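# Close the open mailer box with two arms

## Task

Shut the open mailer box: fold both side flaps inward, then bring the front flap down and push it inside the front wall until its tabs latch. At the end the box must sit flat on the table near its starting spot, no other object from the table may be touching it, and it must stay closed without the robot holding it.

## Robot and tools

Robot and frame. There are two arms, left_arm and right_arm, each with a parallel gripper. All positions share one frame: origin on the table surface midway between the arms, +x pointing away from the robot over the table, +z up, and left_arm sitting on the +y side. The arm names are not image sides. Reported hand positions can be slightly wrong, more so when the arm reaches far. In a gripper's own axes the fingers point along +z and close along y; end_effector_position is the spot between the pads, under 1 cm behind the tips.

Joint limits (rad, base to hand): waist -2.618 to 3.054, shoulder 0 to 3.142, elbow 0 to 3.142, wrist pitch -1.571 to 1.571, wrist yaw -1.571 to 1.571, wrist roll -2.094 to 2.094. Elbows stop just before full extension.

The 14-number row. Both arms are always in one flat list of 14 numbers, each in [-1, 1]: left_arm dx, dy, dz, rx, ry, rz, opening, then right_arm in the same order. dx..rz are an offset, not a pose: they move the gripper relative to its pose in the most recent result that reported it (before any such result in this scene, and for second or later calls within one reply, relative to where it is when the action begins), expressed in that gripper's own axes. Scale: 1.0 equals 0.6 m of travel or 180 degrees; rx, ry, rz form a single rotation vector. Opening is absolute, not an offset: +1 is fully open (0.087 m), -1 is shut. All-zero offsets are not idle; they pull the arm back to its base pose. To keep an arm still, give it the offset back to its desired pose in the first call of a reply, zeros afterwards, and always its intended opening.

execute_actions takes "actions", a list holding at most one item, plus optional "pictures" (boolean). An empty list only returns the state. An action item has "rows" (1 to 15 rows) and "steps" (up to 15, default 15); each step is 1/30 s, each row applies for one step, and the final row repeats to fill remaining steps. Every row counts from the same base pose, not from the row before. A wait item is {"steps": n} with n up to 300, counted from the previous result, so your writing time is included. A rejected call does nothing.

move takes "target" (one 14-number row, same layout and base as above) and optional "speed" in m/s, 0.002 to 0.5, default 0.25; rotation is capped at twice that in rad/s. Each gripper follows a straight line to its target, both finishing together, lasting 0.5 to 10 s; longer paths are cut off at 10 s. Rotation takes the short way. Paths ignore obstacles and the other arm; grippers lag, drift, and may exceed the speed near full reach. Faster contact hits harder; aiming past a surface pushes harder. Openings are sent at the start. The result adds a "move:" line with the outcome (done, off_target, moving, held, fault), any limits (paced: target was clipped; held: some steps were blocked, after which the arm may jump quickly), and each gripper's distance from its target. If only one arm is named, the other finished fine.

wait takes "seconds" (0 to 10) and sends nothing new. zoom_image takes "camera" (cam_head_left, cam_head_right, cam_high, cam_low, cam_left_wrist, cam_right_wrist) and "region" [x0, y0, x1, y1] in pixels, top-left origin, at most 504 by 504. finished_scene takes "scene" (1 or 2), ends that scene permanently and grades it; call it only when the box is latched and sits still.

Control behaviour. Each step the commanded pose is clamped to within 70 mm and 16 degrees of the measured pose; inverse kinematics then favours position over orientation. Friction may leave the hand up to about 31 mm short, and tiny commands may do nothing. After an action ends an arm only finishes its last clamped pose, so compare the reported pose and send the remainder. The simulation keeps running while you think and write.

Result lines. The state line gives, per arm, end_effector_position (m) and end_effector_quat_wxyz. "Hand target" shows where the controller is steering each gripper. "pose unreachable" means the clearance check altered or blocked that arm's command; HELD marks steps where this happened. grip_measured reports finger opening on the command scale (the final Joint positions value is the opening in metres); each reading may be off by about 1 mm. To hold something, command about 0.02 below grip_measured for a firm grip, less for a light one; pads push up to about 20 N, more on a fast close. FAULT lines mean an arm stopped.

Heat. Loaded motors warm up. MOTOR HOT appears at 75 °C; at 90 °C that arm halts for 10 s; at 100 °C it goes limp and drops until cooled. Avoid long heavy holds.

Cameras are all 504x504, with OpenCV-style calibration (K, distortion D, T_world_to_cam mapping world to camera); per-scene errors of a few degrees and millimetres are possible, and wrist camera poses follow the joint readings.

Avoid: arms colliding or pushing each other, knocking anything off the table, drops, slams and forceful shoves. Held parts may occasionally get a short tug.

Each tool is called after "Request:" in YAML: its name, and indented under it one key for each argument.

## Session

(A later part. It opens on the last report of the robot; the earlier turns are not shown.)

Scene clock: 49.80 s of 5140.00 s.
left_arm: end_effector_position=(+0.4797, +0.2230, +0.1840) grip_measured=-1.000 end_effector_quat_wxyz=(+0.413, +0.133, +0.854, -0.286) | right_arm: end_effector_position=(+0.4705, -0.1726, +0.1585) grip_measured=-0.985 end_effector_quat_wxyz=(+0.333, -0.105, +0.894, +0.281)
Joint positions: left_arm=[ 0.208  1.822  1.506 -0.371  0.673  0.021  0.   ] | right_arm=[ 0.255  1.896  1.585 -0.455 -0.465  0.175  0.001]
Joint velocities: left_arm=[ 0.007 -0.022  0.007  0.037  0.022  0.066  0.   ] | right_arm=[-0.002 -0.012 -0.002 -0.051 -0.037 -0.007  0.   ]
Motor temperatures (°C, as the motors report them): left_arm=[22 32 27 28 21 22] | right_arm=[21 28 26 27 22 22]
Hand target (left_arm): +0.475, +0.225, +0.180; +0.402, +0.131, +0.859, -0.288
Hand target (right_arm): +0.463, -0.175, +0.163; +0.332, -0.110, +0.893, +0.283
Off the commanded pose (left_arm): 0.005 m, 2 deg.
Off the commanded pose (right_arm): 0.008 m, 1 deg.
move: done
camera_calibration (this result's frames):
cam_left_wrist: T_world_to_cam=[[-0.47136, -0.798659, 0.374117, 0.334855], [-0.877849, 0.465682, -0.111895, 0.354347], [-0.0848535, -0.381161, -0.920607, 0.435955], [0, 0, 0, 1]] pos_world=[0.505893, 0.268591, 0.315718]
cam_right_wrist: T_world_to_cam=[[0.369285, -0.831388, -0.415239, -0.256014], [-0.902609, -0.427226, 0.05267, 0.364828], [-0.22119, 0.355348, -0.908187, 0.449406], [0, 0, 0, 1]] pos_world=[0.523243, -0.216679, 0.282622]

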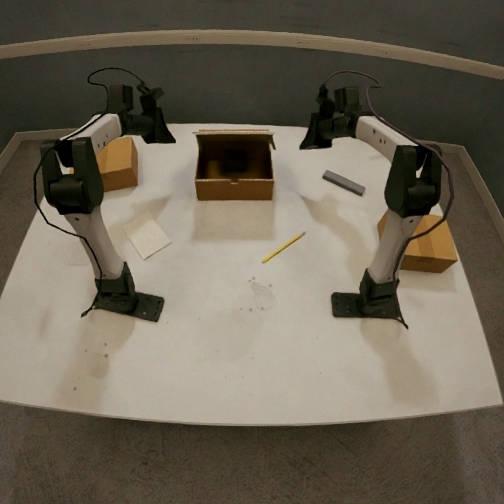

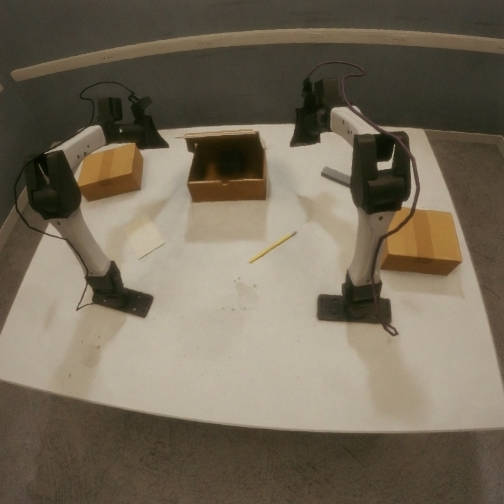

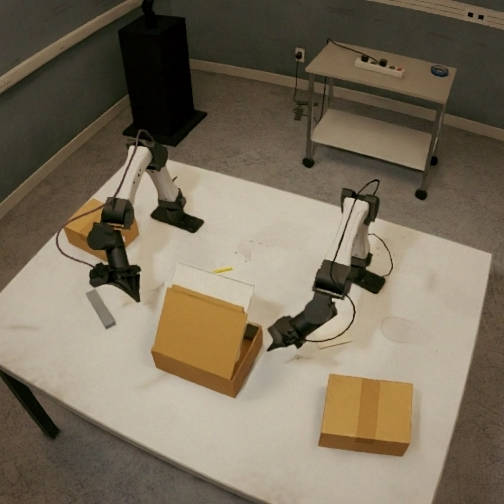

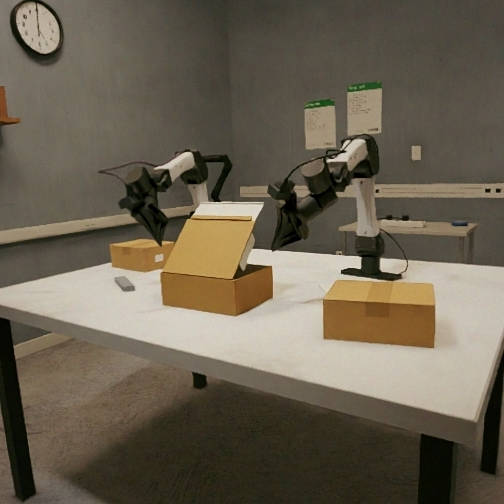

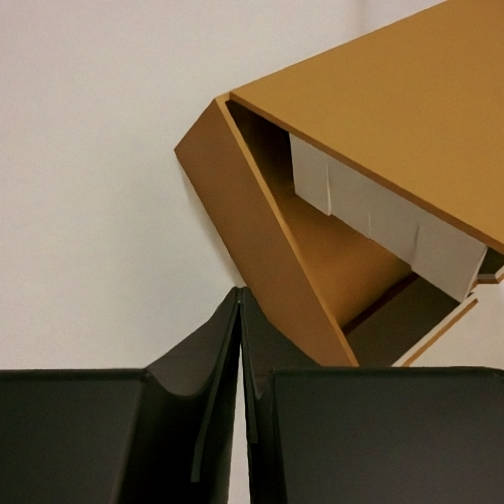

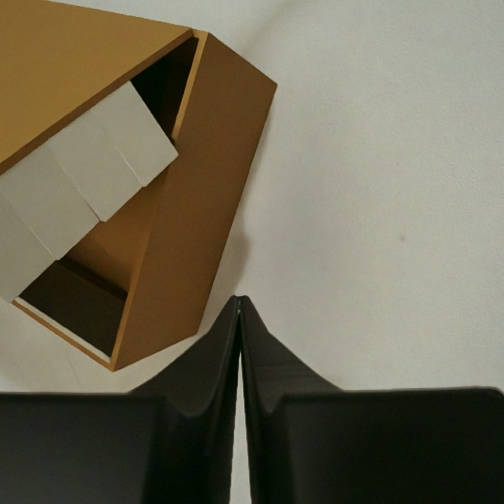

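Request:
move:
  target: [0,-0.135,0.155,0,0,0,-1, -0.035,0.155,0.155,0,0,0,-1]
  speed: 0.06

Request:
move:
  target: [0,0.15,-0.11,0,0,0,-1, 0,-0.17,-0.12,0,0,0,-1]
  speed: 0.08

Scene clock: 54.57 s of 5140.00 s.
left_arm: end_effector_position=(+0.5073, +0.1484, +0.1724) grip_measured=-1.000 end_effector_quat_wxyz=(+0.427, +0.099, +0.867, -0.238) | right_arm: end_effector_position=(+0.5108, -0.0760, +0.1500) grip_measured=-0.985 end_effector_quat_wxyz=(+0.340, -0.088, +0.904, +0.243)
Joint positions: left_arm=[-0.014  1.898  1.558 -0.255  0.371 -0.154  0.   ] | right_arm=[ 0.466  2.169  1.966 -0.528 -0.224  0.327  0.001]
Joint velocities: left_arm=[-0.017 -0.012  0.007 -0.007 -0.007  0.037  0.   ] | right_arm=[ 0.027 -0.007  0.022 -0.022  0.051  0.066 -0.001]
Motor temperatures (°C, as the motors report them): left_arm=[22 32 28 28 21 22] | right_arm=[21 29 27 27 22 22]
Hand target (left_arm): +0.498, +0.105, +0.169; +0.411, +0.132, +0.855, -0.288
Hand target (right_arm): +0.502, -0.046, +0.156; +0.333, -0.106, +0.894, +0.279
Off the commanded pose (left_arm): 0.047 m, 7 deg.
Off the commanded pose (right_arm): 0.035 m, 5 deg.
move: off_target (left_arm, right_arm)
camera_calibration (this result's frames):
cam_left_wrist: T_world_to_cam=[[-0.38226, -0.865392, 0.323998, 0.265958], [-0.923204, 0.372704, -0.0937319, 0.445665], [-0.0396406, -0.334946, -0.941403, 0.373045], [0, 0, 0, 1]] pos_world=[0.527893, 0.189007, 0.306789]
cam_right_wrist: T_world_to_cam=[[0.317526, -0.876285, -0.362355, -0.179023], [-0.927346, -0.366754, 0.0743045, 0.456974], [-0.198007, 0.312435, -0.929073, 0.404317], [0, 0, 0, 1]] pos_world=[0.560675, -0.115602, 0.276815]

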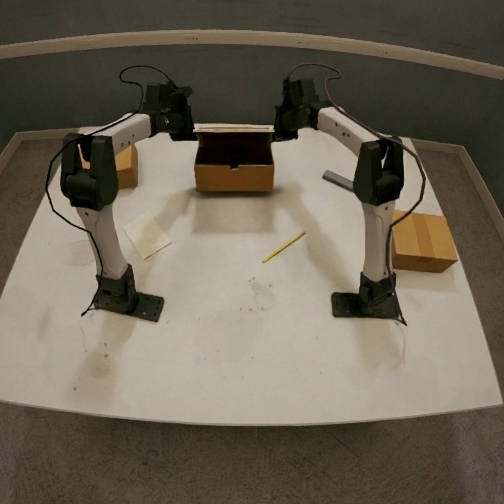

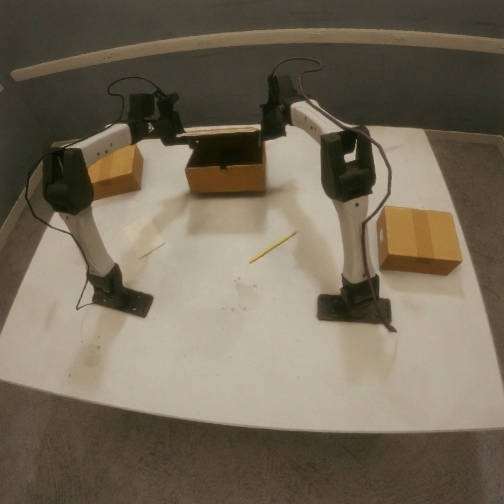

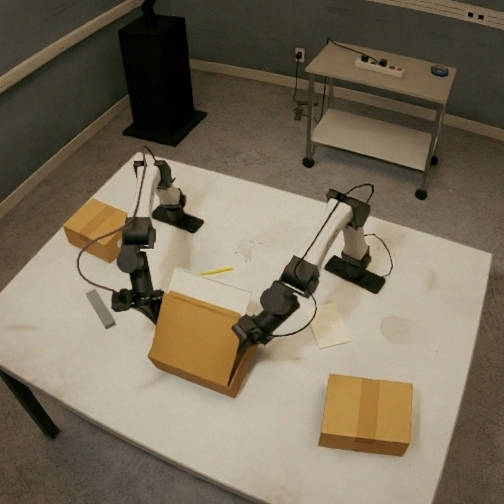

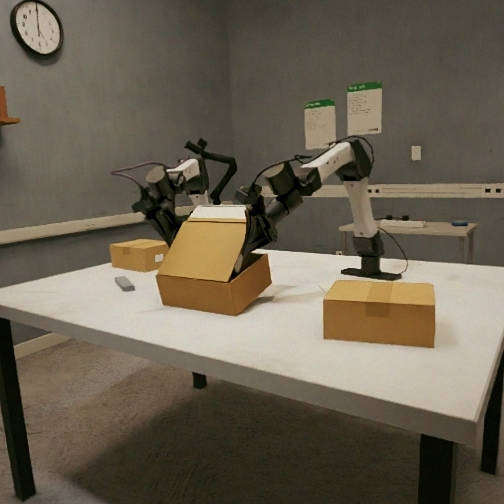

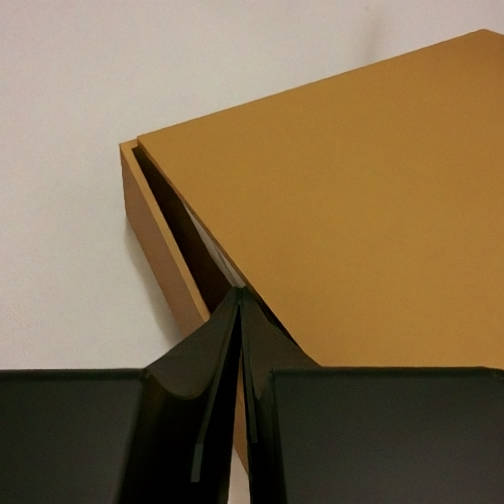

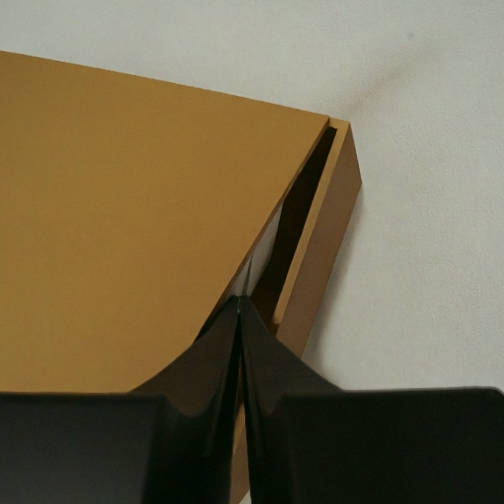

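Scene clock: 56.53 s of 5140.00 s.
left_arm: end_effector_position=(+0.5029, +0.2581, +0.1862) grip_measured=-1.000 end_effector_quat_wxyz=(+0.444, +0.104, +0.859, -0.231) | right_arm: end_effector_position=(+0.5060, -0.1984, +0.1501) grip_measured=-0.985 end_effector_quat_wxyz=(+0.336, -0.081, +0.907, +0.242)
Joint positions: left_arm=[ 0.249  1.841  1.536 -0.331  0.578  0.025  0.   ] | right_arm=[ 0.212  2.011  1.744 -0.529 -0.402  0.154  0.001]
Joint velocities: left_arm=[ 0.002 -0.012  0.007 -0.066  0.095  0.037  0.   ] | right_arm=[ 0.017 -0.017 -0.007  0.051 -0.081 -0.066 -0.001]
Motor temperatures (°C, as the motors report them): left_arm=[22 33 28 28 21 22] | right_arm=[21 30 27 27 22 22]
Hand target (left_arm): +0.494, +0.259, +0.178; +0.428, +0.100, +0.867, -0.235
Hand target (right_arm): +0.501, -0.199, +0.157; +0.340, -0.087, +0.904, +0.244
Off the commanded pose (left_arm): 0.012 m, 2 deg.
Off the commanded pose (right_arm): 0.009 m, 1 deg.
move: off_target (left_arm)
camera_calibration (this result's frames):
cam_left_wrist: T_world_to_cam=[[-0.392047, -0.869409, 0.300709, 0.364997], [-0.919945, 0.370525, -0.12811, 0.407358], [-0.0000402718, -0.326861, -0.945072, 0.401242], [0, 0, 0, 1]] pos_world=[0.517859, 0.297546, 0.321631]
cam_right_wrist: T_world_to_cam=[[0.302158, -0.879943, -0.366608, -0.277057], [-0.930708, -0.355476, 0.0861353, 0.409771], [-0.206115, 0.315179, -0.92638, 0.445905], [0, 0, 0, 1]] pos_world=[0.557, -0.23867, 0.27621]

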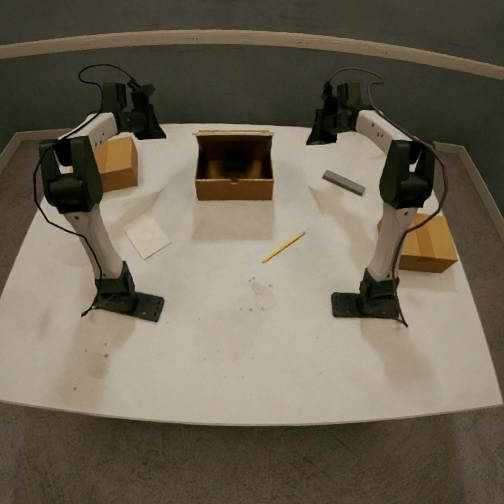

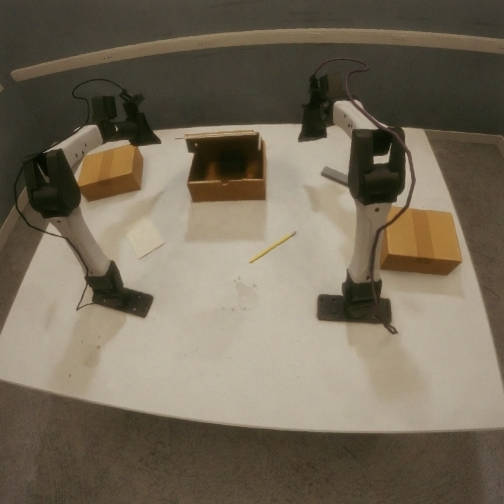

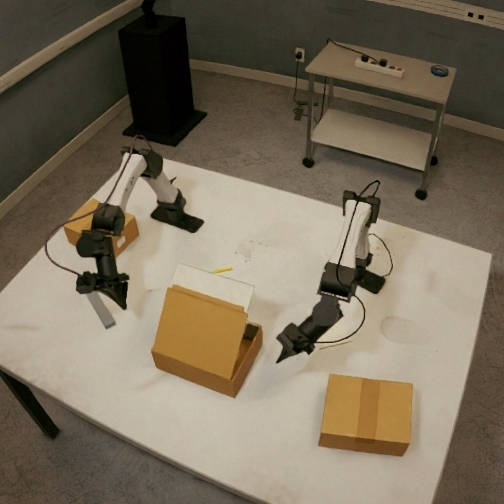

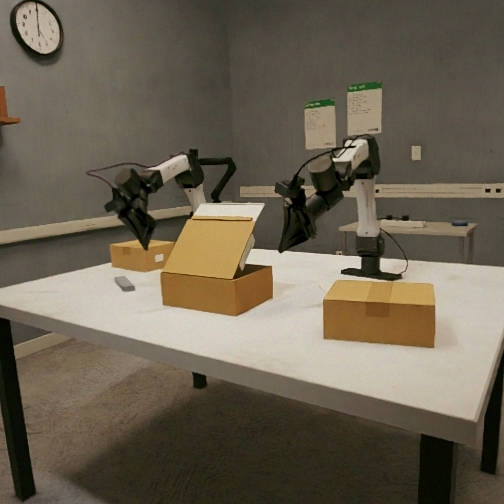

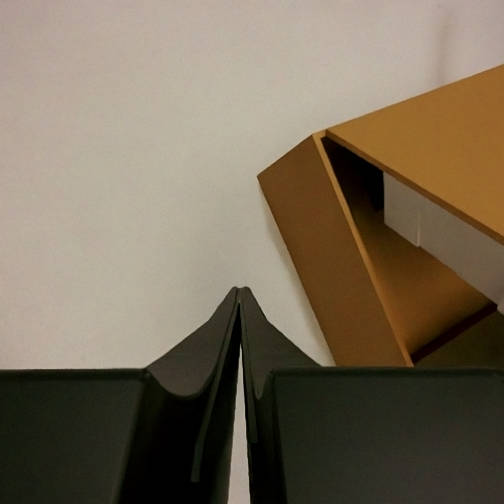

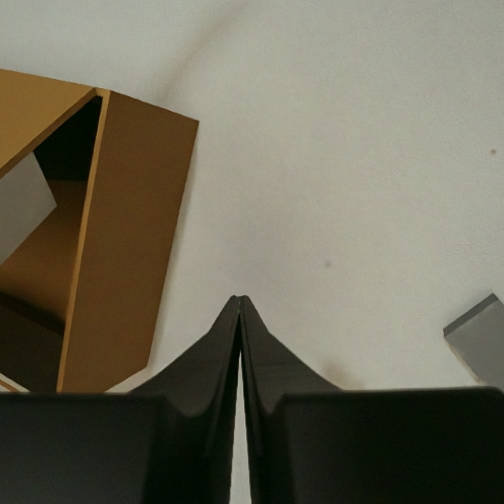

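Request:
move:
  target: [-0.1,-0.177,-0.178,0,0,0,-1, 0,0,0,0,0,0,-1]

Request:
move:
  target: [0.042,-0.27,0.132,0,0,0,-1, 0,0,0,0,0,0,-1]

Scene clock: 63.57 s of 5140.00 s.
left_arm: end_effector_position=(+0.4239, +0.2215, +0.3272) grip_measured=-1.000 end_effector_quat_wxyz=(+0.458, +0.108, +0.851, -0.231) | right_arm: end_effector_position=(+0.5059, -0.1983, +0.1501) grip_measured=-0.985 end_effector_quat_wxyz=(+0.336, -0.082, +0.907, +0.242)
Joint positions: left_arm=[ 0.157  1.598  1.798 -0.771  0.505 -0.04   0.   ] | right_arm=[ 0.212  2.011  1.744 -0.529 -0.403  0.153  0.001]
Joint velocities: left_arm=[-0.007 -0.017 -0.017 -0.051 -0.051 -0.051  0.   ] | right_arm=[ 0.002  0.002  0.002 -0.022 -0.037  0.007  0.   ]
Motor temperatures (°C, as the motors report them): left_arm=[22 34 28 28 21 22] | right_arm=[21 32 27 27 22 22]
Hand target (left_arm): +0.422, +0.219, +0.322; +0.445, +0.104, +0.859, -0.233
Hand target (right_arm): +0.506, -0.198, +0.150; +0.336, -0.081, +0.907, +0.241
Off the commanded pose (left_arm): 0.008 m, 2 deg.
Off the commanded pose (right_arm): 0.000 m, 0 deg.
After step 90, 2.63 s passed at rest.
move: done
camera_calibration (this result's frames):
cam_left_wrist: T_world_to_cam=[[-0.402376, -0.868137, 0.290571, 0.267251], [-0.914986, 0.370996, -0.158628, 0.374092], [0.0299099, -0.329696, -0.943613, 0.509981], [0, 0, 0, 1]] pos_world=[0.43457, 0.261363, 0.462911]
cam_right_wrist: T_world_to_cam=[[0.304189, -0.879239, -0.366617, -0.277742], [-0.930019, -0.357421, 0.08553, 0.409091], [-0.206238, 0.314944, -0.926432, 0.445907], [0, 0, 0, 1]] pos_world=[0.556912, -0.238419, 0.276288]

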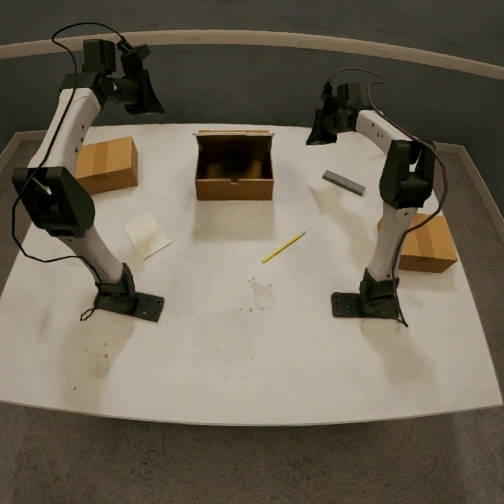

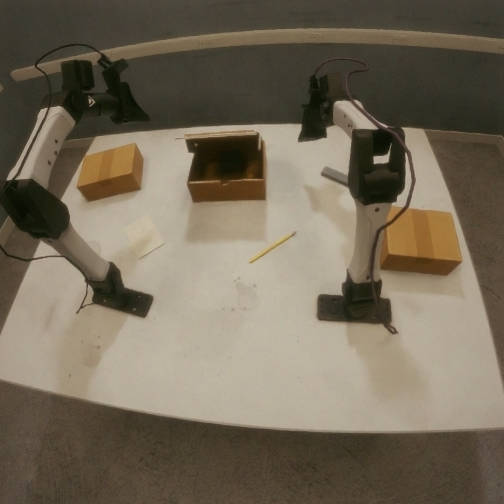

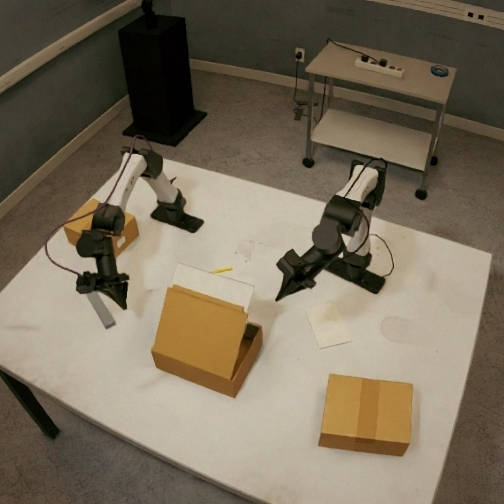

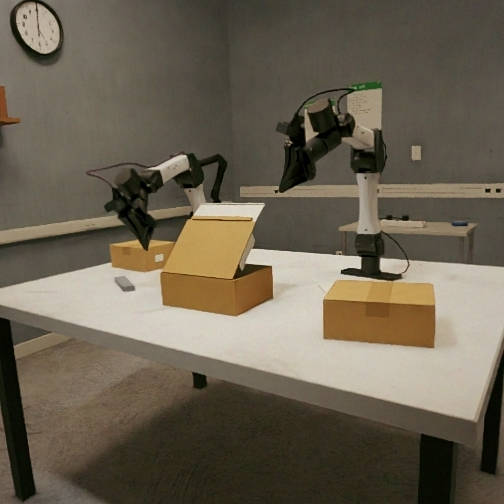

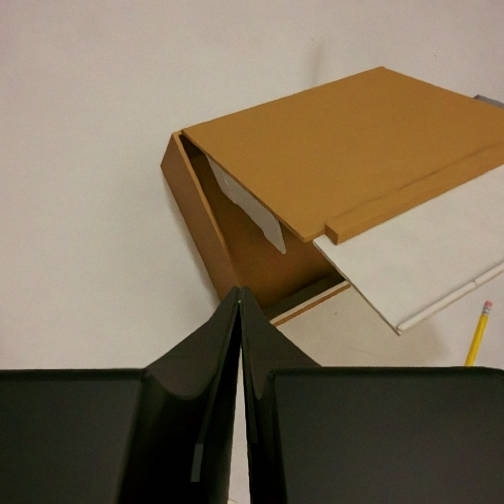

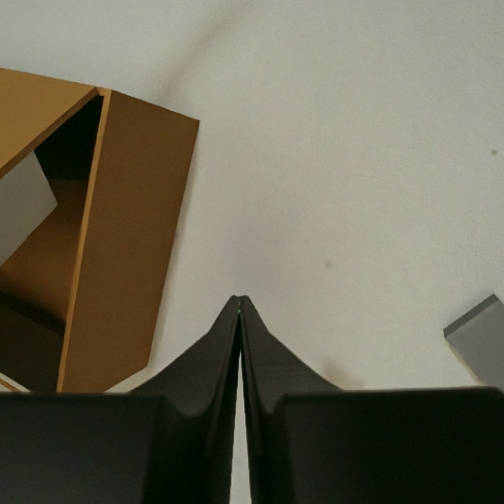

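Scene clock: 64.93 s of 5140.00 s.
left_arm: end_effector_position=(+0.4025, +0.0430, +0.3182) grip_measured=-1.000 end_effector_quat_wxyz=(+0.454, +0.109, +0.852, -0.238) | right_arm: end_effector_position=(+0.5059, -0.1983, +0.1501) grip_measured=-0.985 end_effector_quat_wxyz=(+0.336, -0.082, +0.907, +0.242)
Joint positions: left_arm=[-0.375  1.684  1.831 -0.644  0.059 -0.323  0.   ] | right_arm=[ 0.212  2.011  1.744 -0.529 -0.403  0.153  0.001]
Joint velocities: left_arm=[-0.007  0.002  0.007  0.022 -0.022  0.007  0.   ] | right_arm=[ 0.002 -0.002 -0.002  0.066 -0.022 -0.066  0.001]
Motor temperatures (°C, as the motors report them): left_arm=[22 34 28 28 21 22] | right_arm=[21 32 27 27 22 22]
Hand target (left_arm): +0.406, +0.042, +0.319; +0.456, +0.104, +0.851, -0.237
Hand target (right_arm): +0.506, -0.198, +0.150; +0.336, -0.082, +0.907, +0.242
Off the commanded pose (left_arm): 0.003 m, 1 deg.
Off the commanded pose (right_arm): 0.000 m, 0 deg.
move: done
camera_calibration (this result's frames):
cam_left_wrist: T_world_to_cam=[[-0.408706, -0.861489, 0.301323, 0.105144], [-0.912482, 0.379068, -0.153898, 0.416463], [0.0183594, -0.337851, -0.941021, 0.44743], [0, 0, 0, 1]] pos_world=[0.414773, 0.0838767, 0.453451]
cam_right_wrist: T_world_to_cam=[[0.304189, -0.879239, -0.366617, -0.277742], [-0.930019, -0.357421, 0.08553, 0.409091], [-0.206238, 0.314944, -0.926432, 0.445907], [0, 0, 0, 1]] pos_world=[0.556912, -0.238419, 0.276288]

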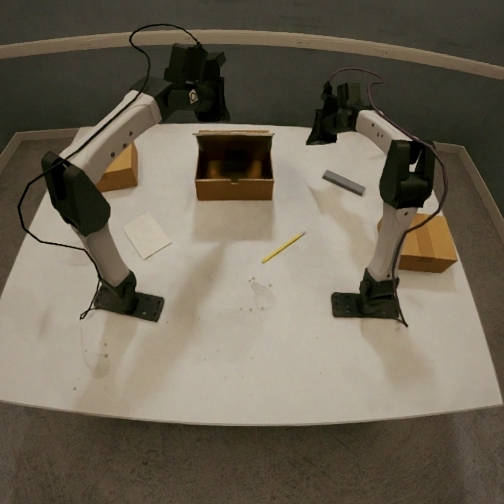

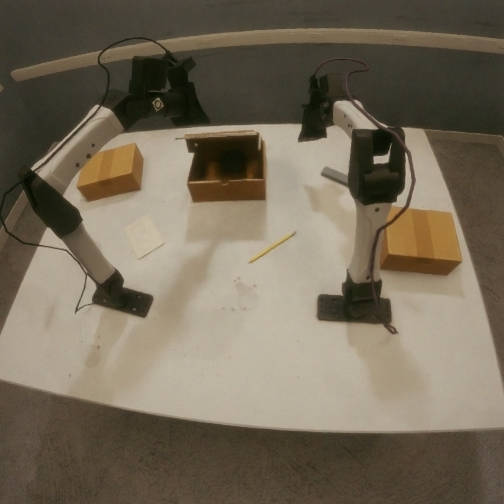

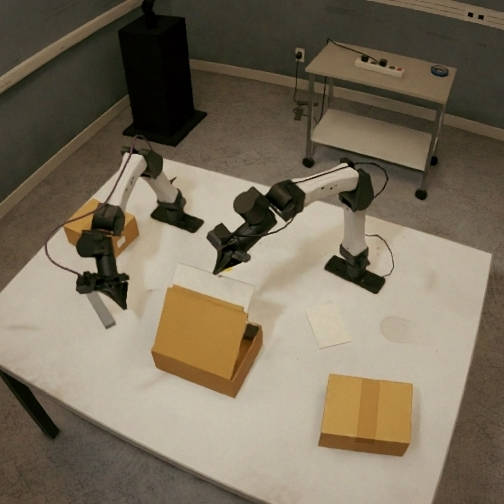

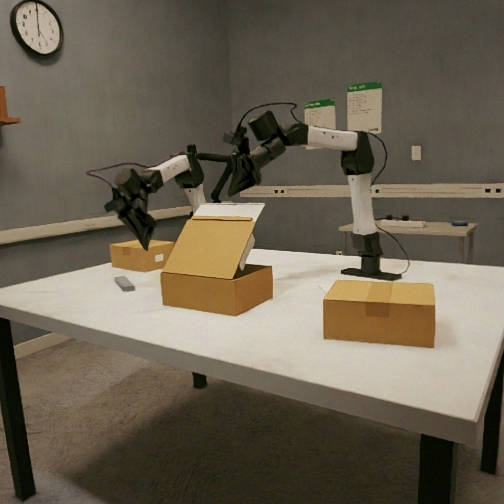

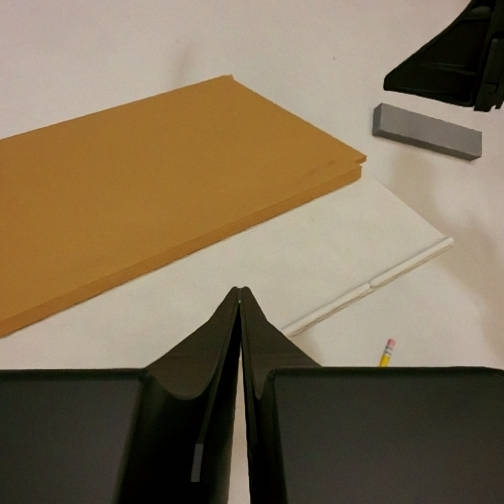

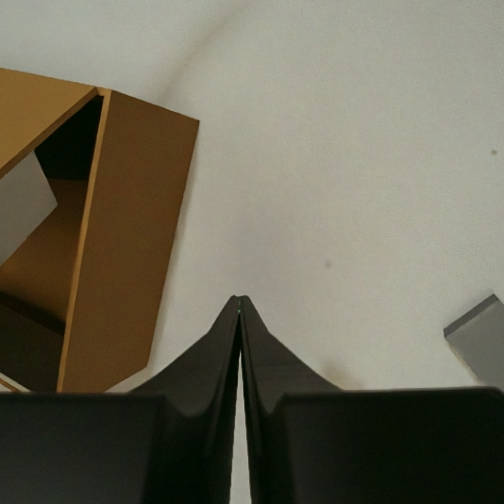

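Request:
move:
  target: [0.175,0.055,0.083,0,0,0,-1, 0,0,0,0,0,0,-1]
  speed: 0.08

Scene clock: 68.63 s of 5140.00 s.
left_arm: end_effector_position=(+0.3905, +0.0437, +0.2043) grip_measured=-1.000 end_effector_quat_wxyz=(+0.449, +0.112, +0.854, -0.239) | right_arm: end_effector_position=(+0.5059, -0.1983, +0.1501) grip_measured=-0.985 end_effector_quat_wxyz=(+0.336, -0.082, +0.907, +0.242)
Joint positions: left_arm=[-0.388  1.581  1.266 -0.19   0.055 -0.329  0.   ] | right_arm=[ 0.212  2.011  1.744 -0.529 -0.403  0.153  0.001]
Joint velocities: left_arm=[-0.017 -0.012  0.012  0.007 -0.037  0.007  0.   ] | right_arm=[-0.017  0.007 -0.007 -0.139  0.081  0.051  0.   ]
Motor temperatures (°C, as the motors report them): left_arm=[22 34 29 29 21 22] | right_arm=[21 32 27 28 22 22]
Hand target (left_arm): +0.392, +0.042, +0.198; +0.453, +0.109, +0.852, -0.238
Hand target (right_arm): +0.506, -0.198, +0.150; +0.336, -0.082, +0.907, +0.242
Off the commanded pose (left_arm): 0.007 m, 1 deg.
Off the commanded pose (right_arm): 0.000 m, 0 deg.
move: done
camera_calibration (this result's frames):
cam_left_wrist: T_world_to_cam=[[-0.412379, -0.858954, 0.303548, 0.136001], [-0.910981, 0.386012, -0.14529, 0.385041], [0.00762398, -0.336441, -0.941674, 0.344998], [0, 0, 0, 1]] pos_world=[0.404219, 0.0842599, 0.339536]
cam_right_wrist: T_world_to_cam=[[0.304189, -0.879239, -0.366617, -0.277742], [-0.930019, -0.357421, 0.08553, 0.409091], [-0.206238, 0.314944, -0.926432, 0.445907], [0, 0, 0, 1]] pos_world=[0.556912, -0.238419, 0.276288]

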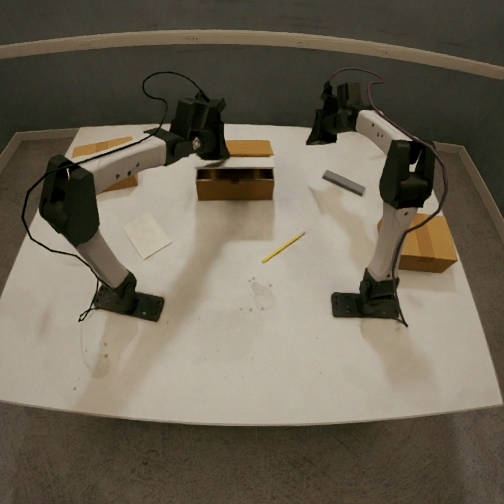

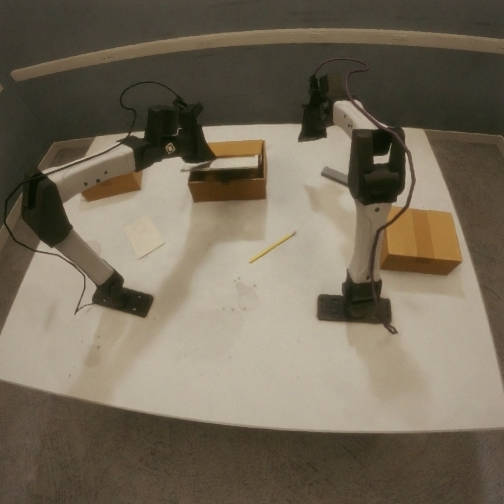

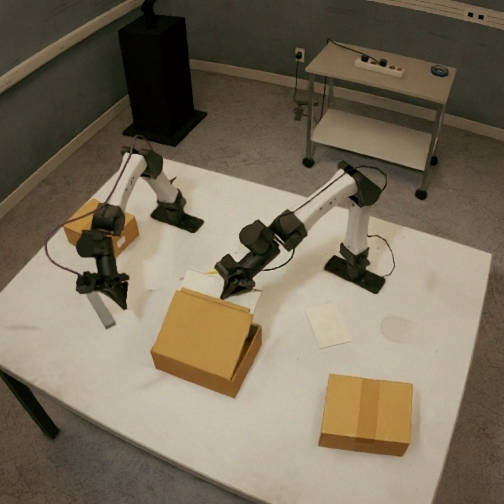

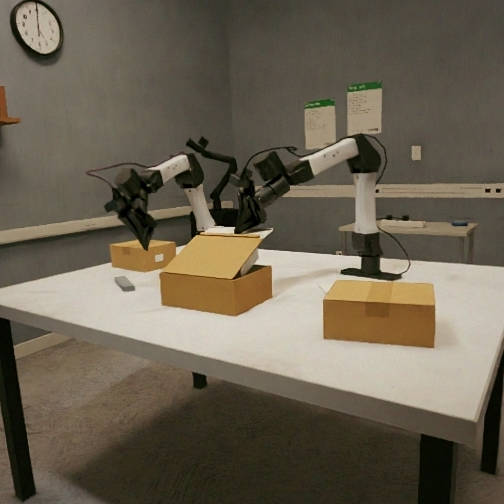

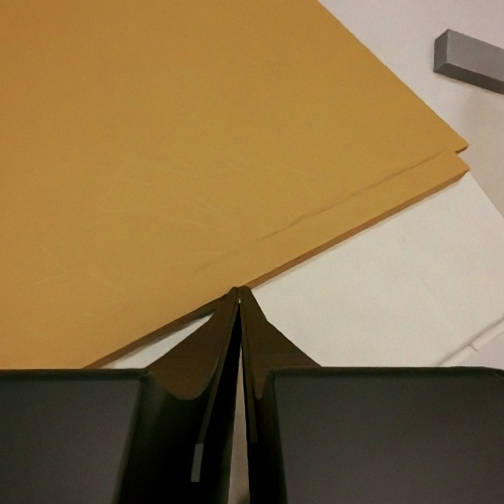

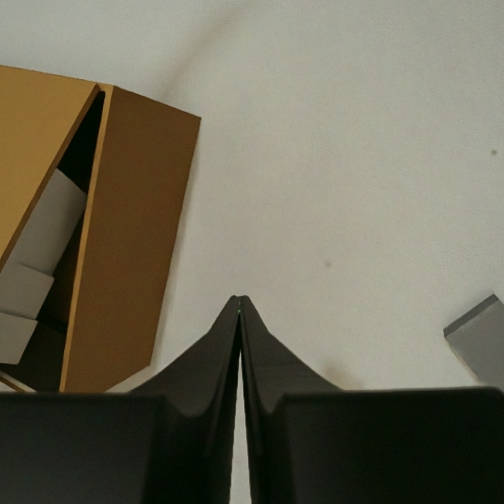

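Request:
move:
  target: [0.187,0.023,0.03,0,0,0,-1, 0,0,0,0,0,0,-1]
  speed: 0.06

Scene clock: 72.20 s of 5140.00 s.
left_arm: end_effector_position=(+0.3520, +0.0419, +0.1125) grip_measured=-1.000 end_effector_quat_wxyz=(+0.460, +0.109, +0.847, -0.243) | right_arm: end_effector_position=(+0.5059, -0.1983, +0.1501) grip_measured=-0.985 end_effector_quat_wxyz=(+0.336, -0.082, +0.907, +0.242)
Joint positions: left_arm=[-0.461  1.551  0.834  0.24  -0.014 -0.364  0.   ] | right_arm=[ 0.212  2.011  1.744 -0.529 -0.403  0.153  0.001]
Joint velocities: left_arm=[ 0.007  0.012 -0.002 -0.081 -0.066  0.037  0.   ] | right_arm=[-0.007 -0.002  0.002 -0.022 -0.066  0.051 -0.   ]
Motor temperatures (°C, as the motors report them): left_arm=[22 34 29 29 21 22] | right_arm=[21 32 28 28 22 22]
Hand target (left_arm): +0.344, +0.042, +0.100; +0.448, +0.111, +0.854, -0.240
Hand target (right_arm): +0.506, -0.198, +0.150; +0.336, -0.082, +0.907, +0.242
Off the commanded pose (left_arm): 0.015 m, 2 deg.
Off the commanded pose (right_arm): 0.000 m, 0 deg.
move: off_target (left_arm)
camera_calibration (this result's frames):
cam_left_wrist: T_world_to_cam=[[-0.415446, -0.856548, 0.306154, 0.147164], [-0.909105, 0.379688, -0.171362, 0.339815], [0.0305366, -0.349517, -0.936432, 0.250199], [0, 0, 0, 1]] pos_world=[0.362426, 0.0844786, 0.247471]
cam_right_wrist: T_world_to_cam=[[0.304189, -0.879239, -0.366617, -0.277742], [-0.930019, -0.357421, 0.08553, 0.409091], [-0.206238, 0.314944, -0.926432, 0.445907], [0, 0, 0, 1]] pos_world=[0.556912, -0.238419, 0.276288]

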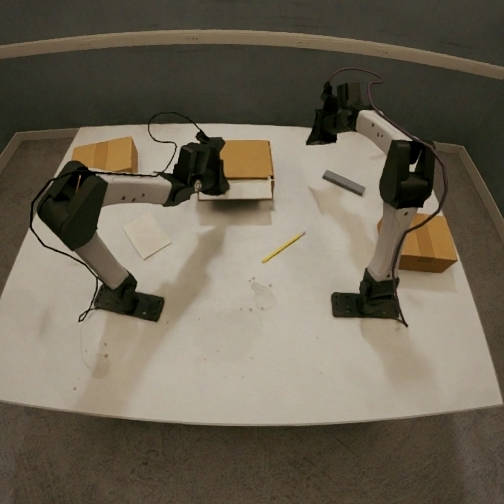

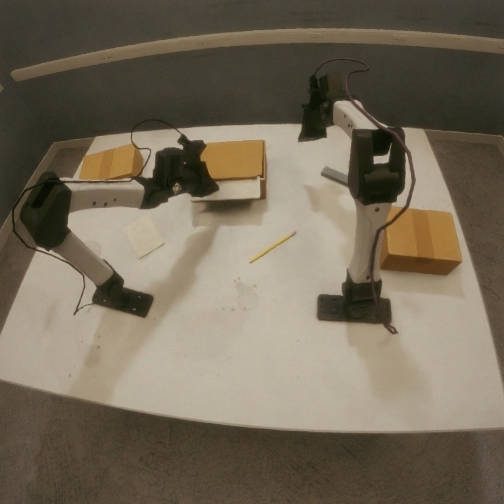

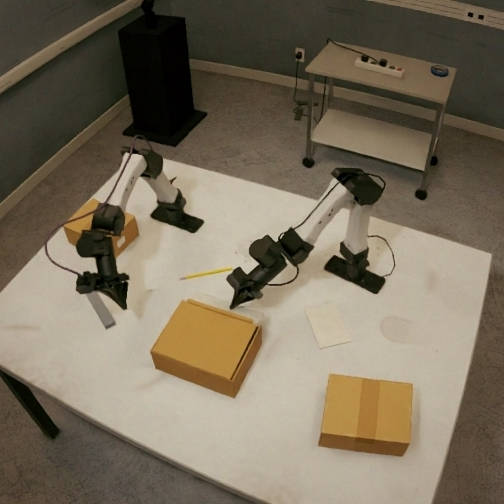

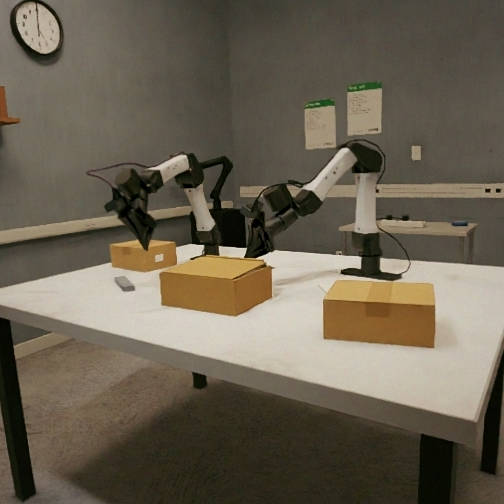

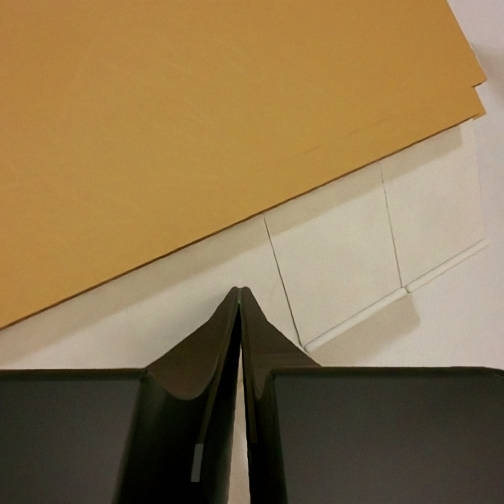

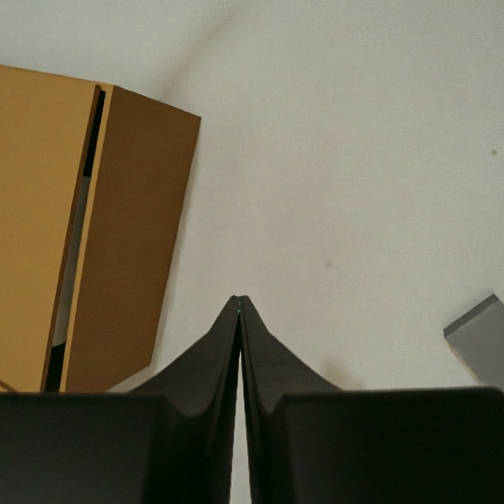

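Request:
move:
  target: [0.069,0.025,0.04,0,0,0,-1, 0.04,0.265,0.065,0,0,0,-1]
  speed: 0.1

Scene clock: 77.40 s of 5140.00 s.
left_arm: end_effector_position=(+0.3653, +0.0324, +0.1098) grip_measured=-1.000 end_effector_quat_wxyz=(+0.508, +0.103, +0.812, -0.269) | right_arm: end_effector_position=(+0.4591, -0.0427, +0.1672) grip_measured=-0.985 end_effector_quat_wxyz=(+0.334, -0.089, +0.907, +0.242)
Joint positions: left_arm=[-0.462  1.616  0.758  0.513 -0.016 -0.365  0.   ] | right_arm=[ 0.58   2.043  1.847 -0.534 -0.142  0.402  0.001]
Joint velocities: left_arm=[ 0.007 -0.022 -0.007  0.022 -0.066 -0.051  0.   ] | right_arm=[ 0.012 -0.022  0.002 -0.037 -0.022 -0.037  0.001]
Motor temperatures (°C, as the motors report them): left_arm=[22 33 29 30 21 22] | right_arm=[21 33 28 28 22 22]
Hand target (left_arm): +0.350, +0.042, +0.065; +0.460, +0.109, +0.847, -0.243
Hand target (right_arm): +0.463, -0.041, +0.170; +0.335, -0.083, +0.907, +0.241
Off the commanded pose (left_arm): 0.050 m, 8 deg.
Off the commanded pose (right_arm): 0.004 m, 1 deg.
After step 90, 0.10 s passed at rest.
move: off_target (left_arm)
camera_calibration (this result's frames):
cam_left_wrist: T_world_to_cam=[[-0.447778, -0.832889, 0.325256, 0.154313], [-0.884818, 0.360347, -0.295376, 0.36051], [0.12881, -0.420055, -0.898311, 0.20611], [0, 0, 0, 1]] pos_world=[0.361535, 0.0851946, 0.241445]
cam_right_wrist: T_world_to_cam=[[0.316311, -0.877163, -0.361292, -0.126794], [-0.925009, -0.369686, 0.0876978, 0.416467], [-0.21049, 0.306459, -0.928319, 0.404958], [0, 0, 0, 1]] pos_world=[0.510581, -0.0813599, 0.293598]

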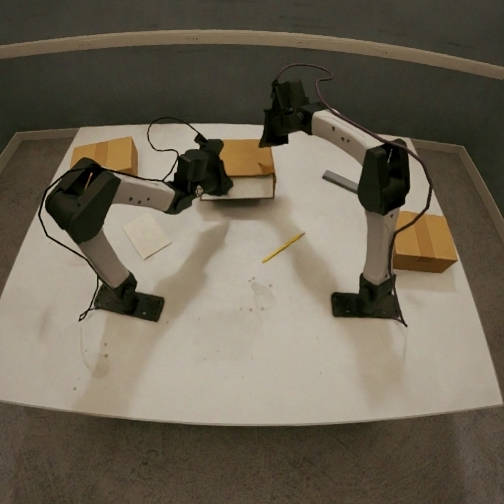

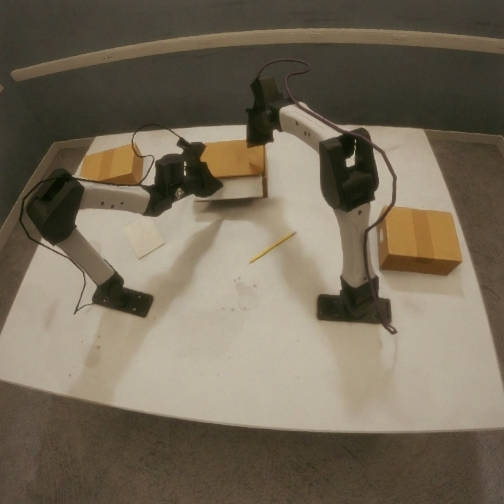

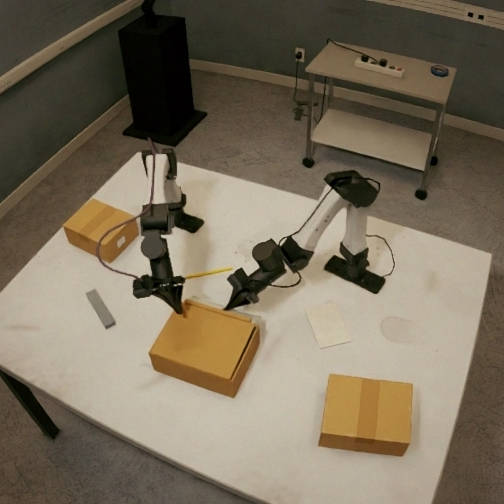

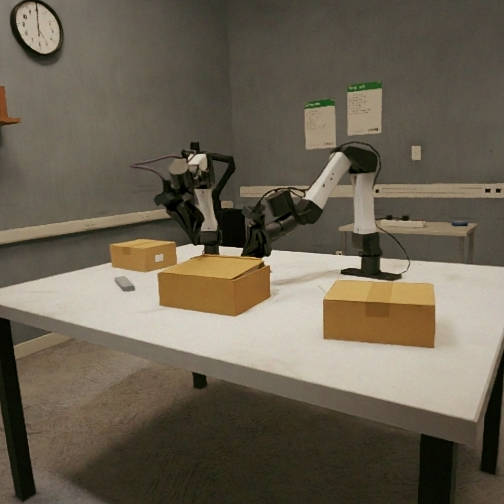

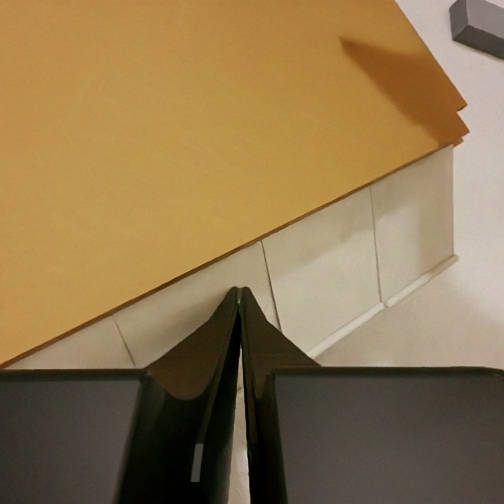

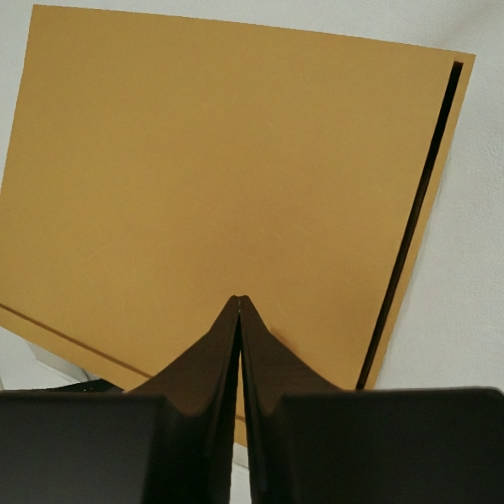

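Request:
move:
  target: [-0.01,-0.057,-0.115,0,0,0,-1, 0,0,0,0,0,0,-1]
  speed: 0.06

Scene clock: 81.57 s of 5140.00 s.
left_arm: end_effector_position=(+0.3089, +0.0370, +0.1669) grip_measured=-1.000 end_effector_quat_wxyz=(+0.525, +0.099, +0.798, -0.279) | right_arm: end_effector_position=(+0.4592, -0.0429, +0.1671) grip_measured=-0.985 end_effector_quat_wxyz=(+0.334, -0.088, +0.907, +0.241)
Joint positions: left_arm=[-0.576  1.302  0.695  0.306 -0.126 -0.404  0.   ] | right_arm=[ 0.58   2.043  1.847 -0.534 -0.14   0.404  0.001]
Joint velocities: left_arm=[ 0.002  0.002  0.007  0.022 -0.037 -0.007  0.   ] | right_arm=[-0.007 -0.007 -0.017  0.066  0.022 -0.037 -0.001]
Motor temperatures (°C, as the motors report them): left_arm=[22 32 29 30 21 22] | right_arm=[21 33 28 28 22 22]
Hand target (left_arm): +0.300, +0.041, +0.151; +0.508, +0.103, +0.812, -0.270
Hand target (right_arm): +0.459, -0.043, +0.167; +0.334, -0.089, +0.907, +0.242
Off the commanded pose (left_arm): 0.020 m, 3 deg.
Off the commanded pose (right_arm): 0.000 m, 0 deg.
move: off_target (left_arm)
camera_calibration (this result's frames):
cam_left_wrist: T_world_to_cam=[[-0.457977, -0.823123, 0.335746, 0.115321], [-0.874245, 0.348592, -0.337904, 0.330033], [0.161098, -0.448277, -0.879258, 0.254501], [0, 0, 0, 1]] pos_world=[0.300344, 0.093963, 0.296573]
cam_right_wrist: T_world_to_cam=[[0.314312, -0.878083, -0.360803, -0.126292], [-0.925789, -0.367615, 0.0881649, 0.41688], [-0.210053, 0.306317, -0.928465, 0.404793], [0, 0, 0, 1]] pos_world=[0.510667, -0.0816381, 0.293516]

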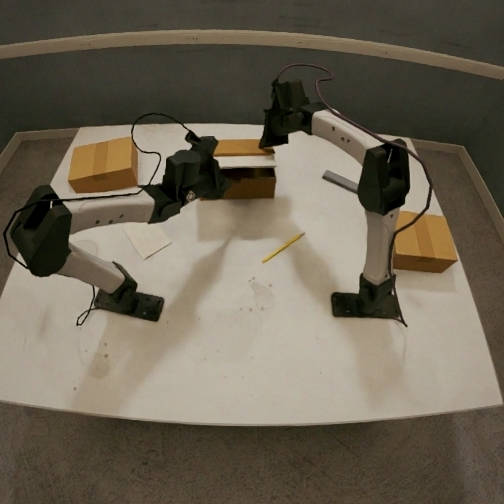

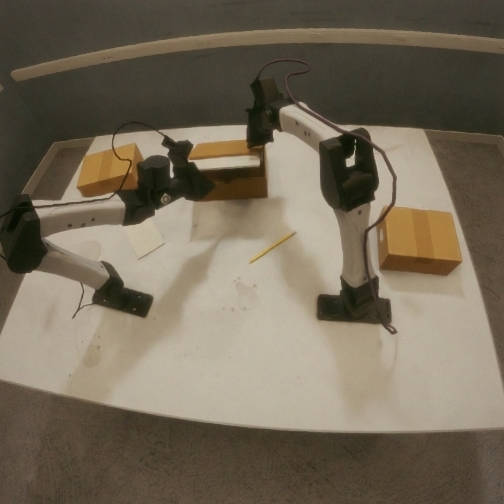

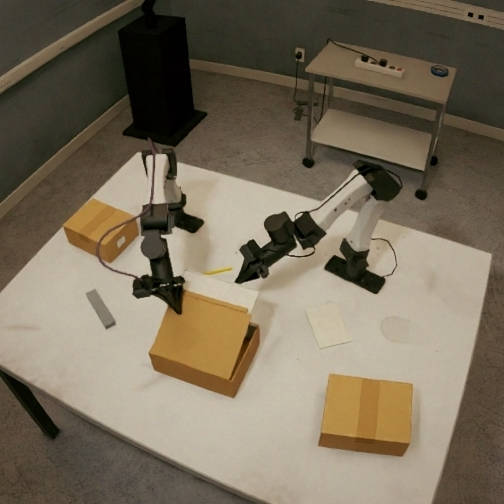

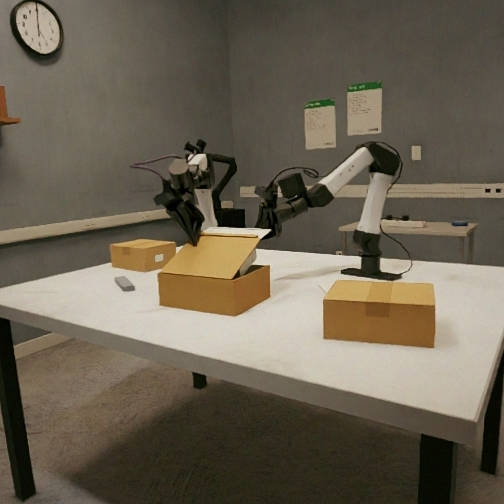

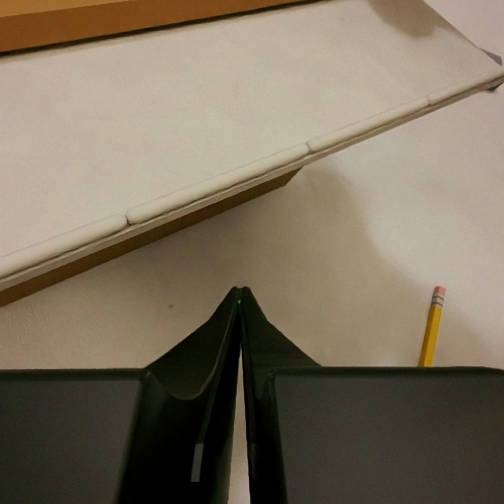

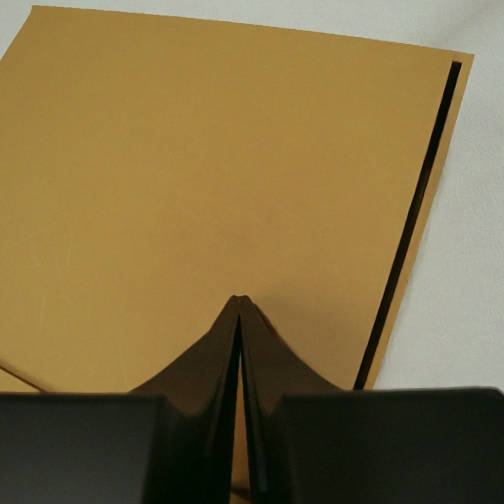

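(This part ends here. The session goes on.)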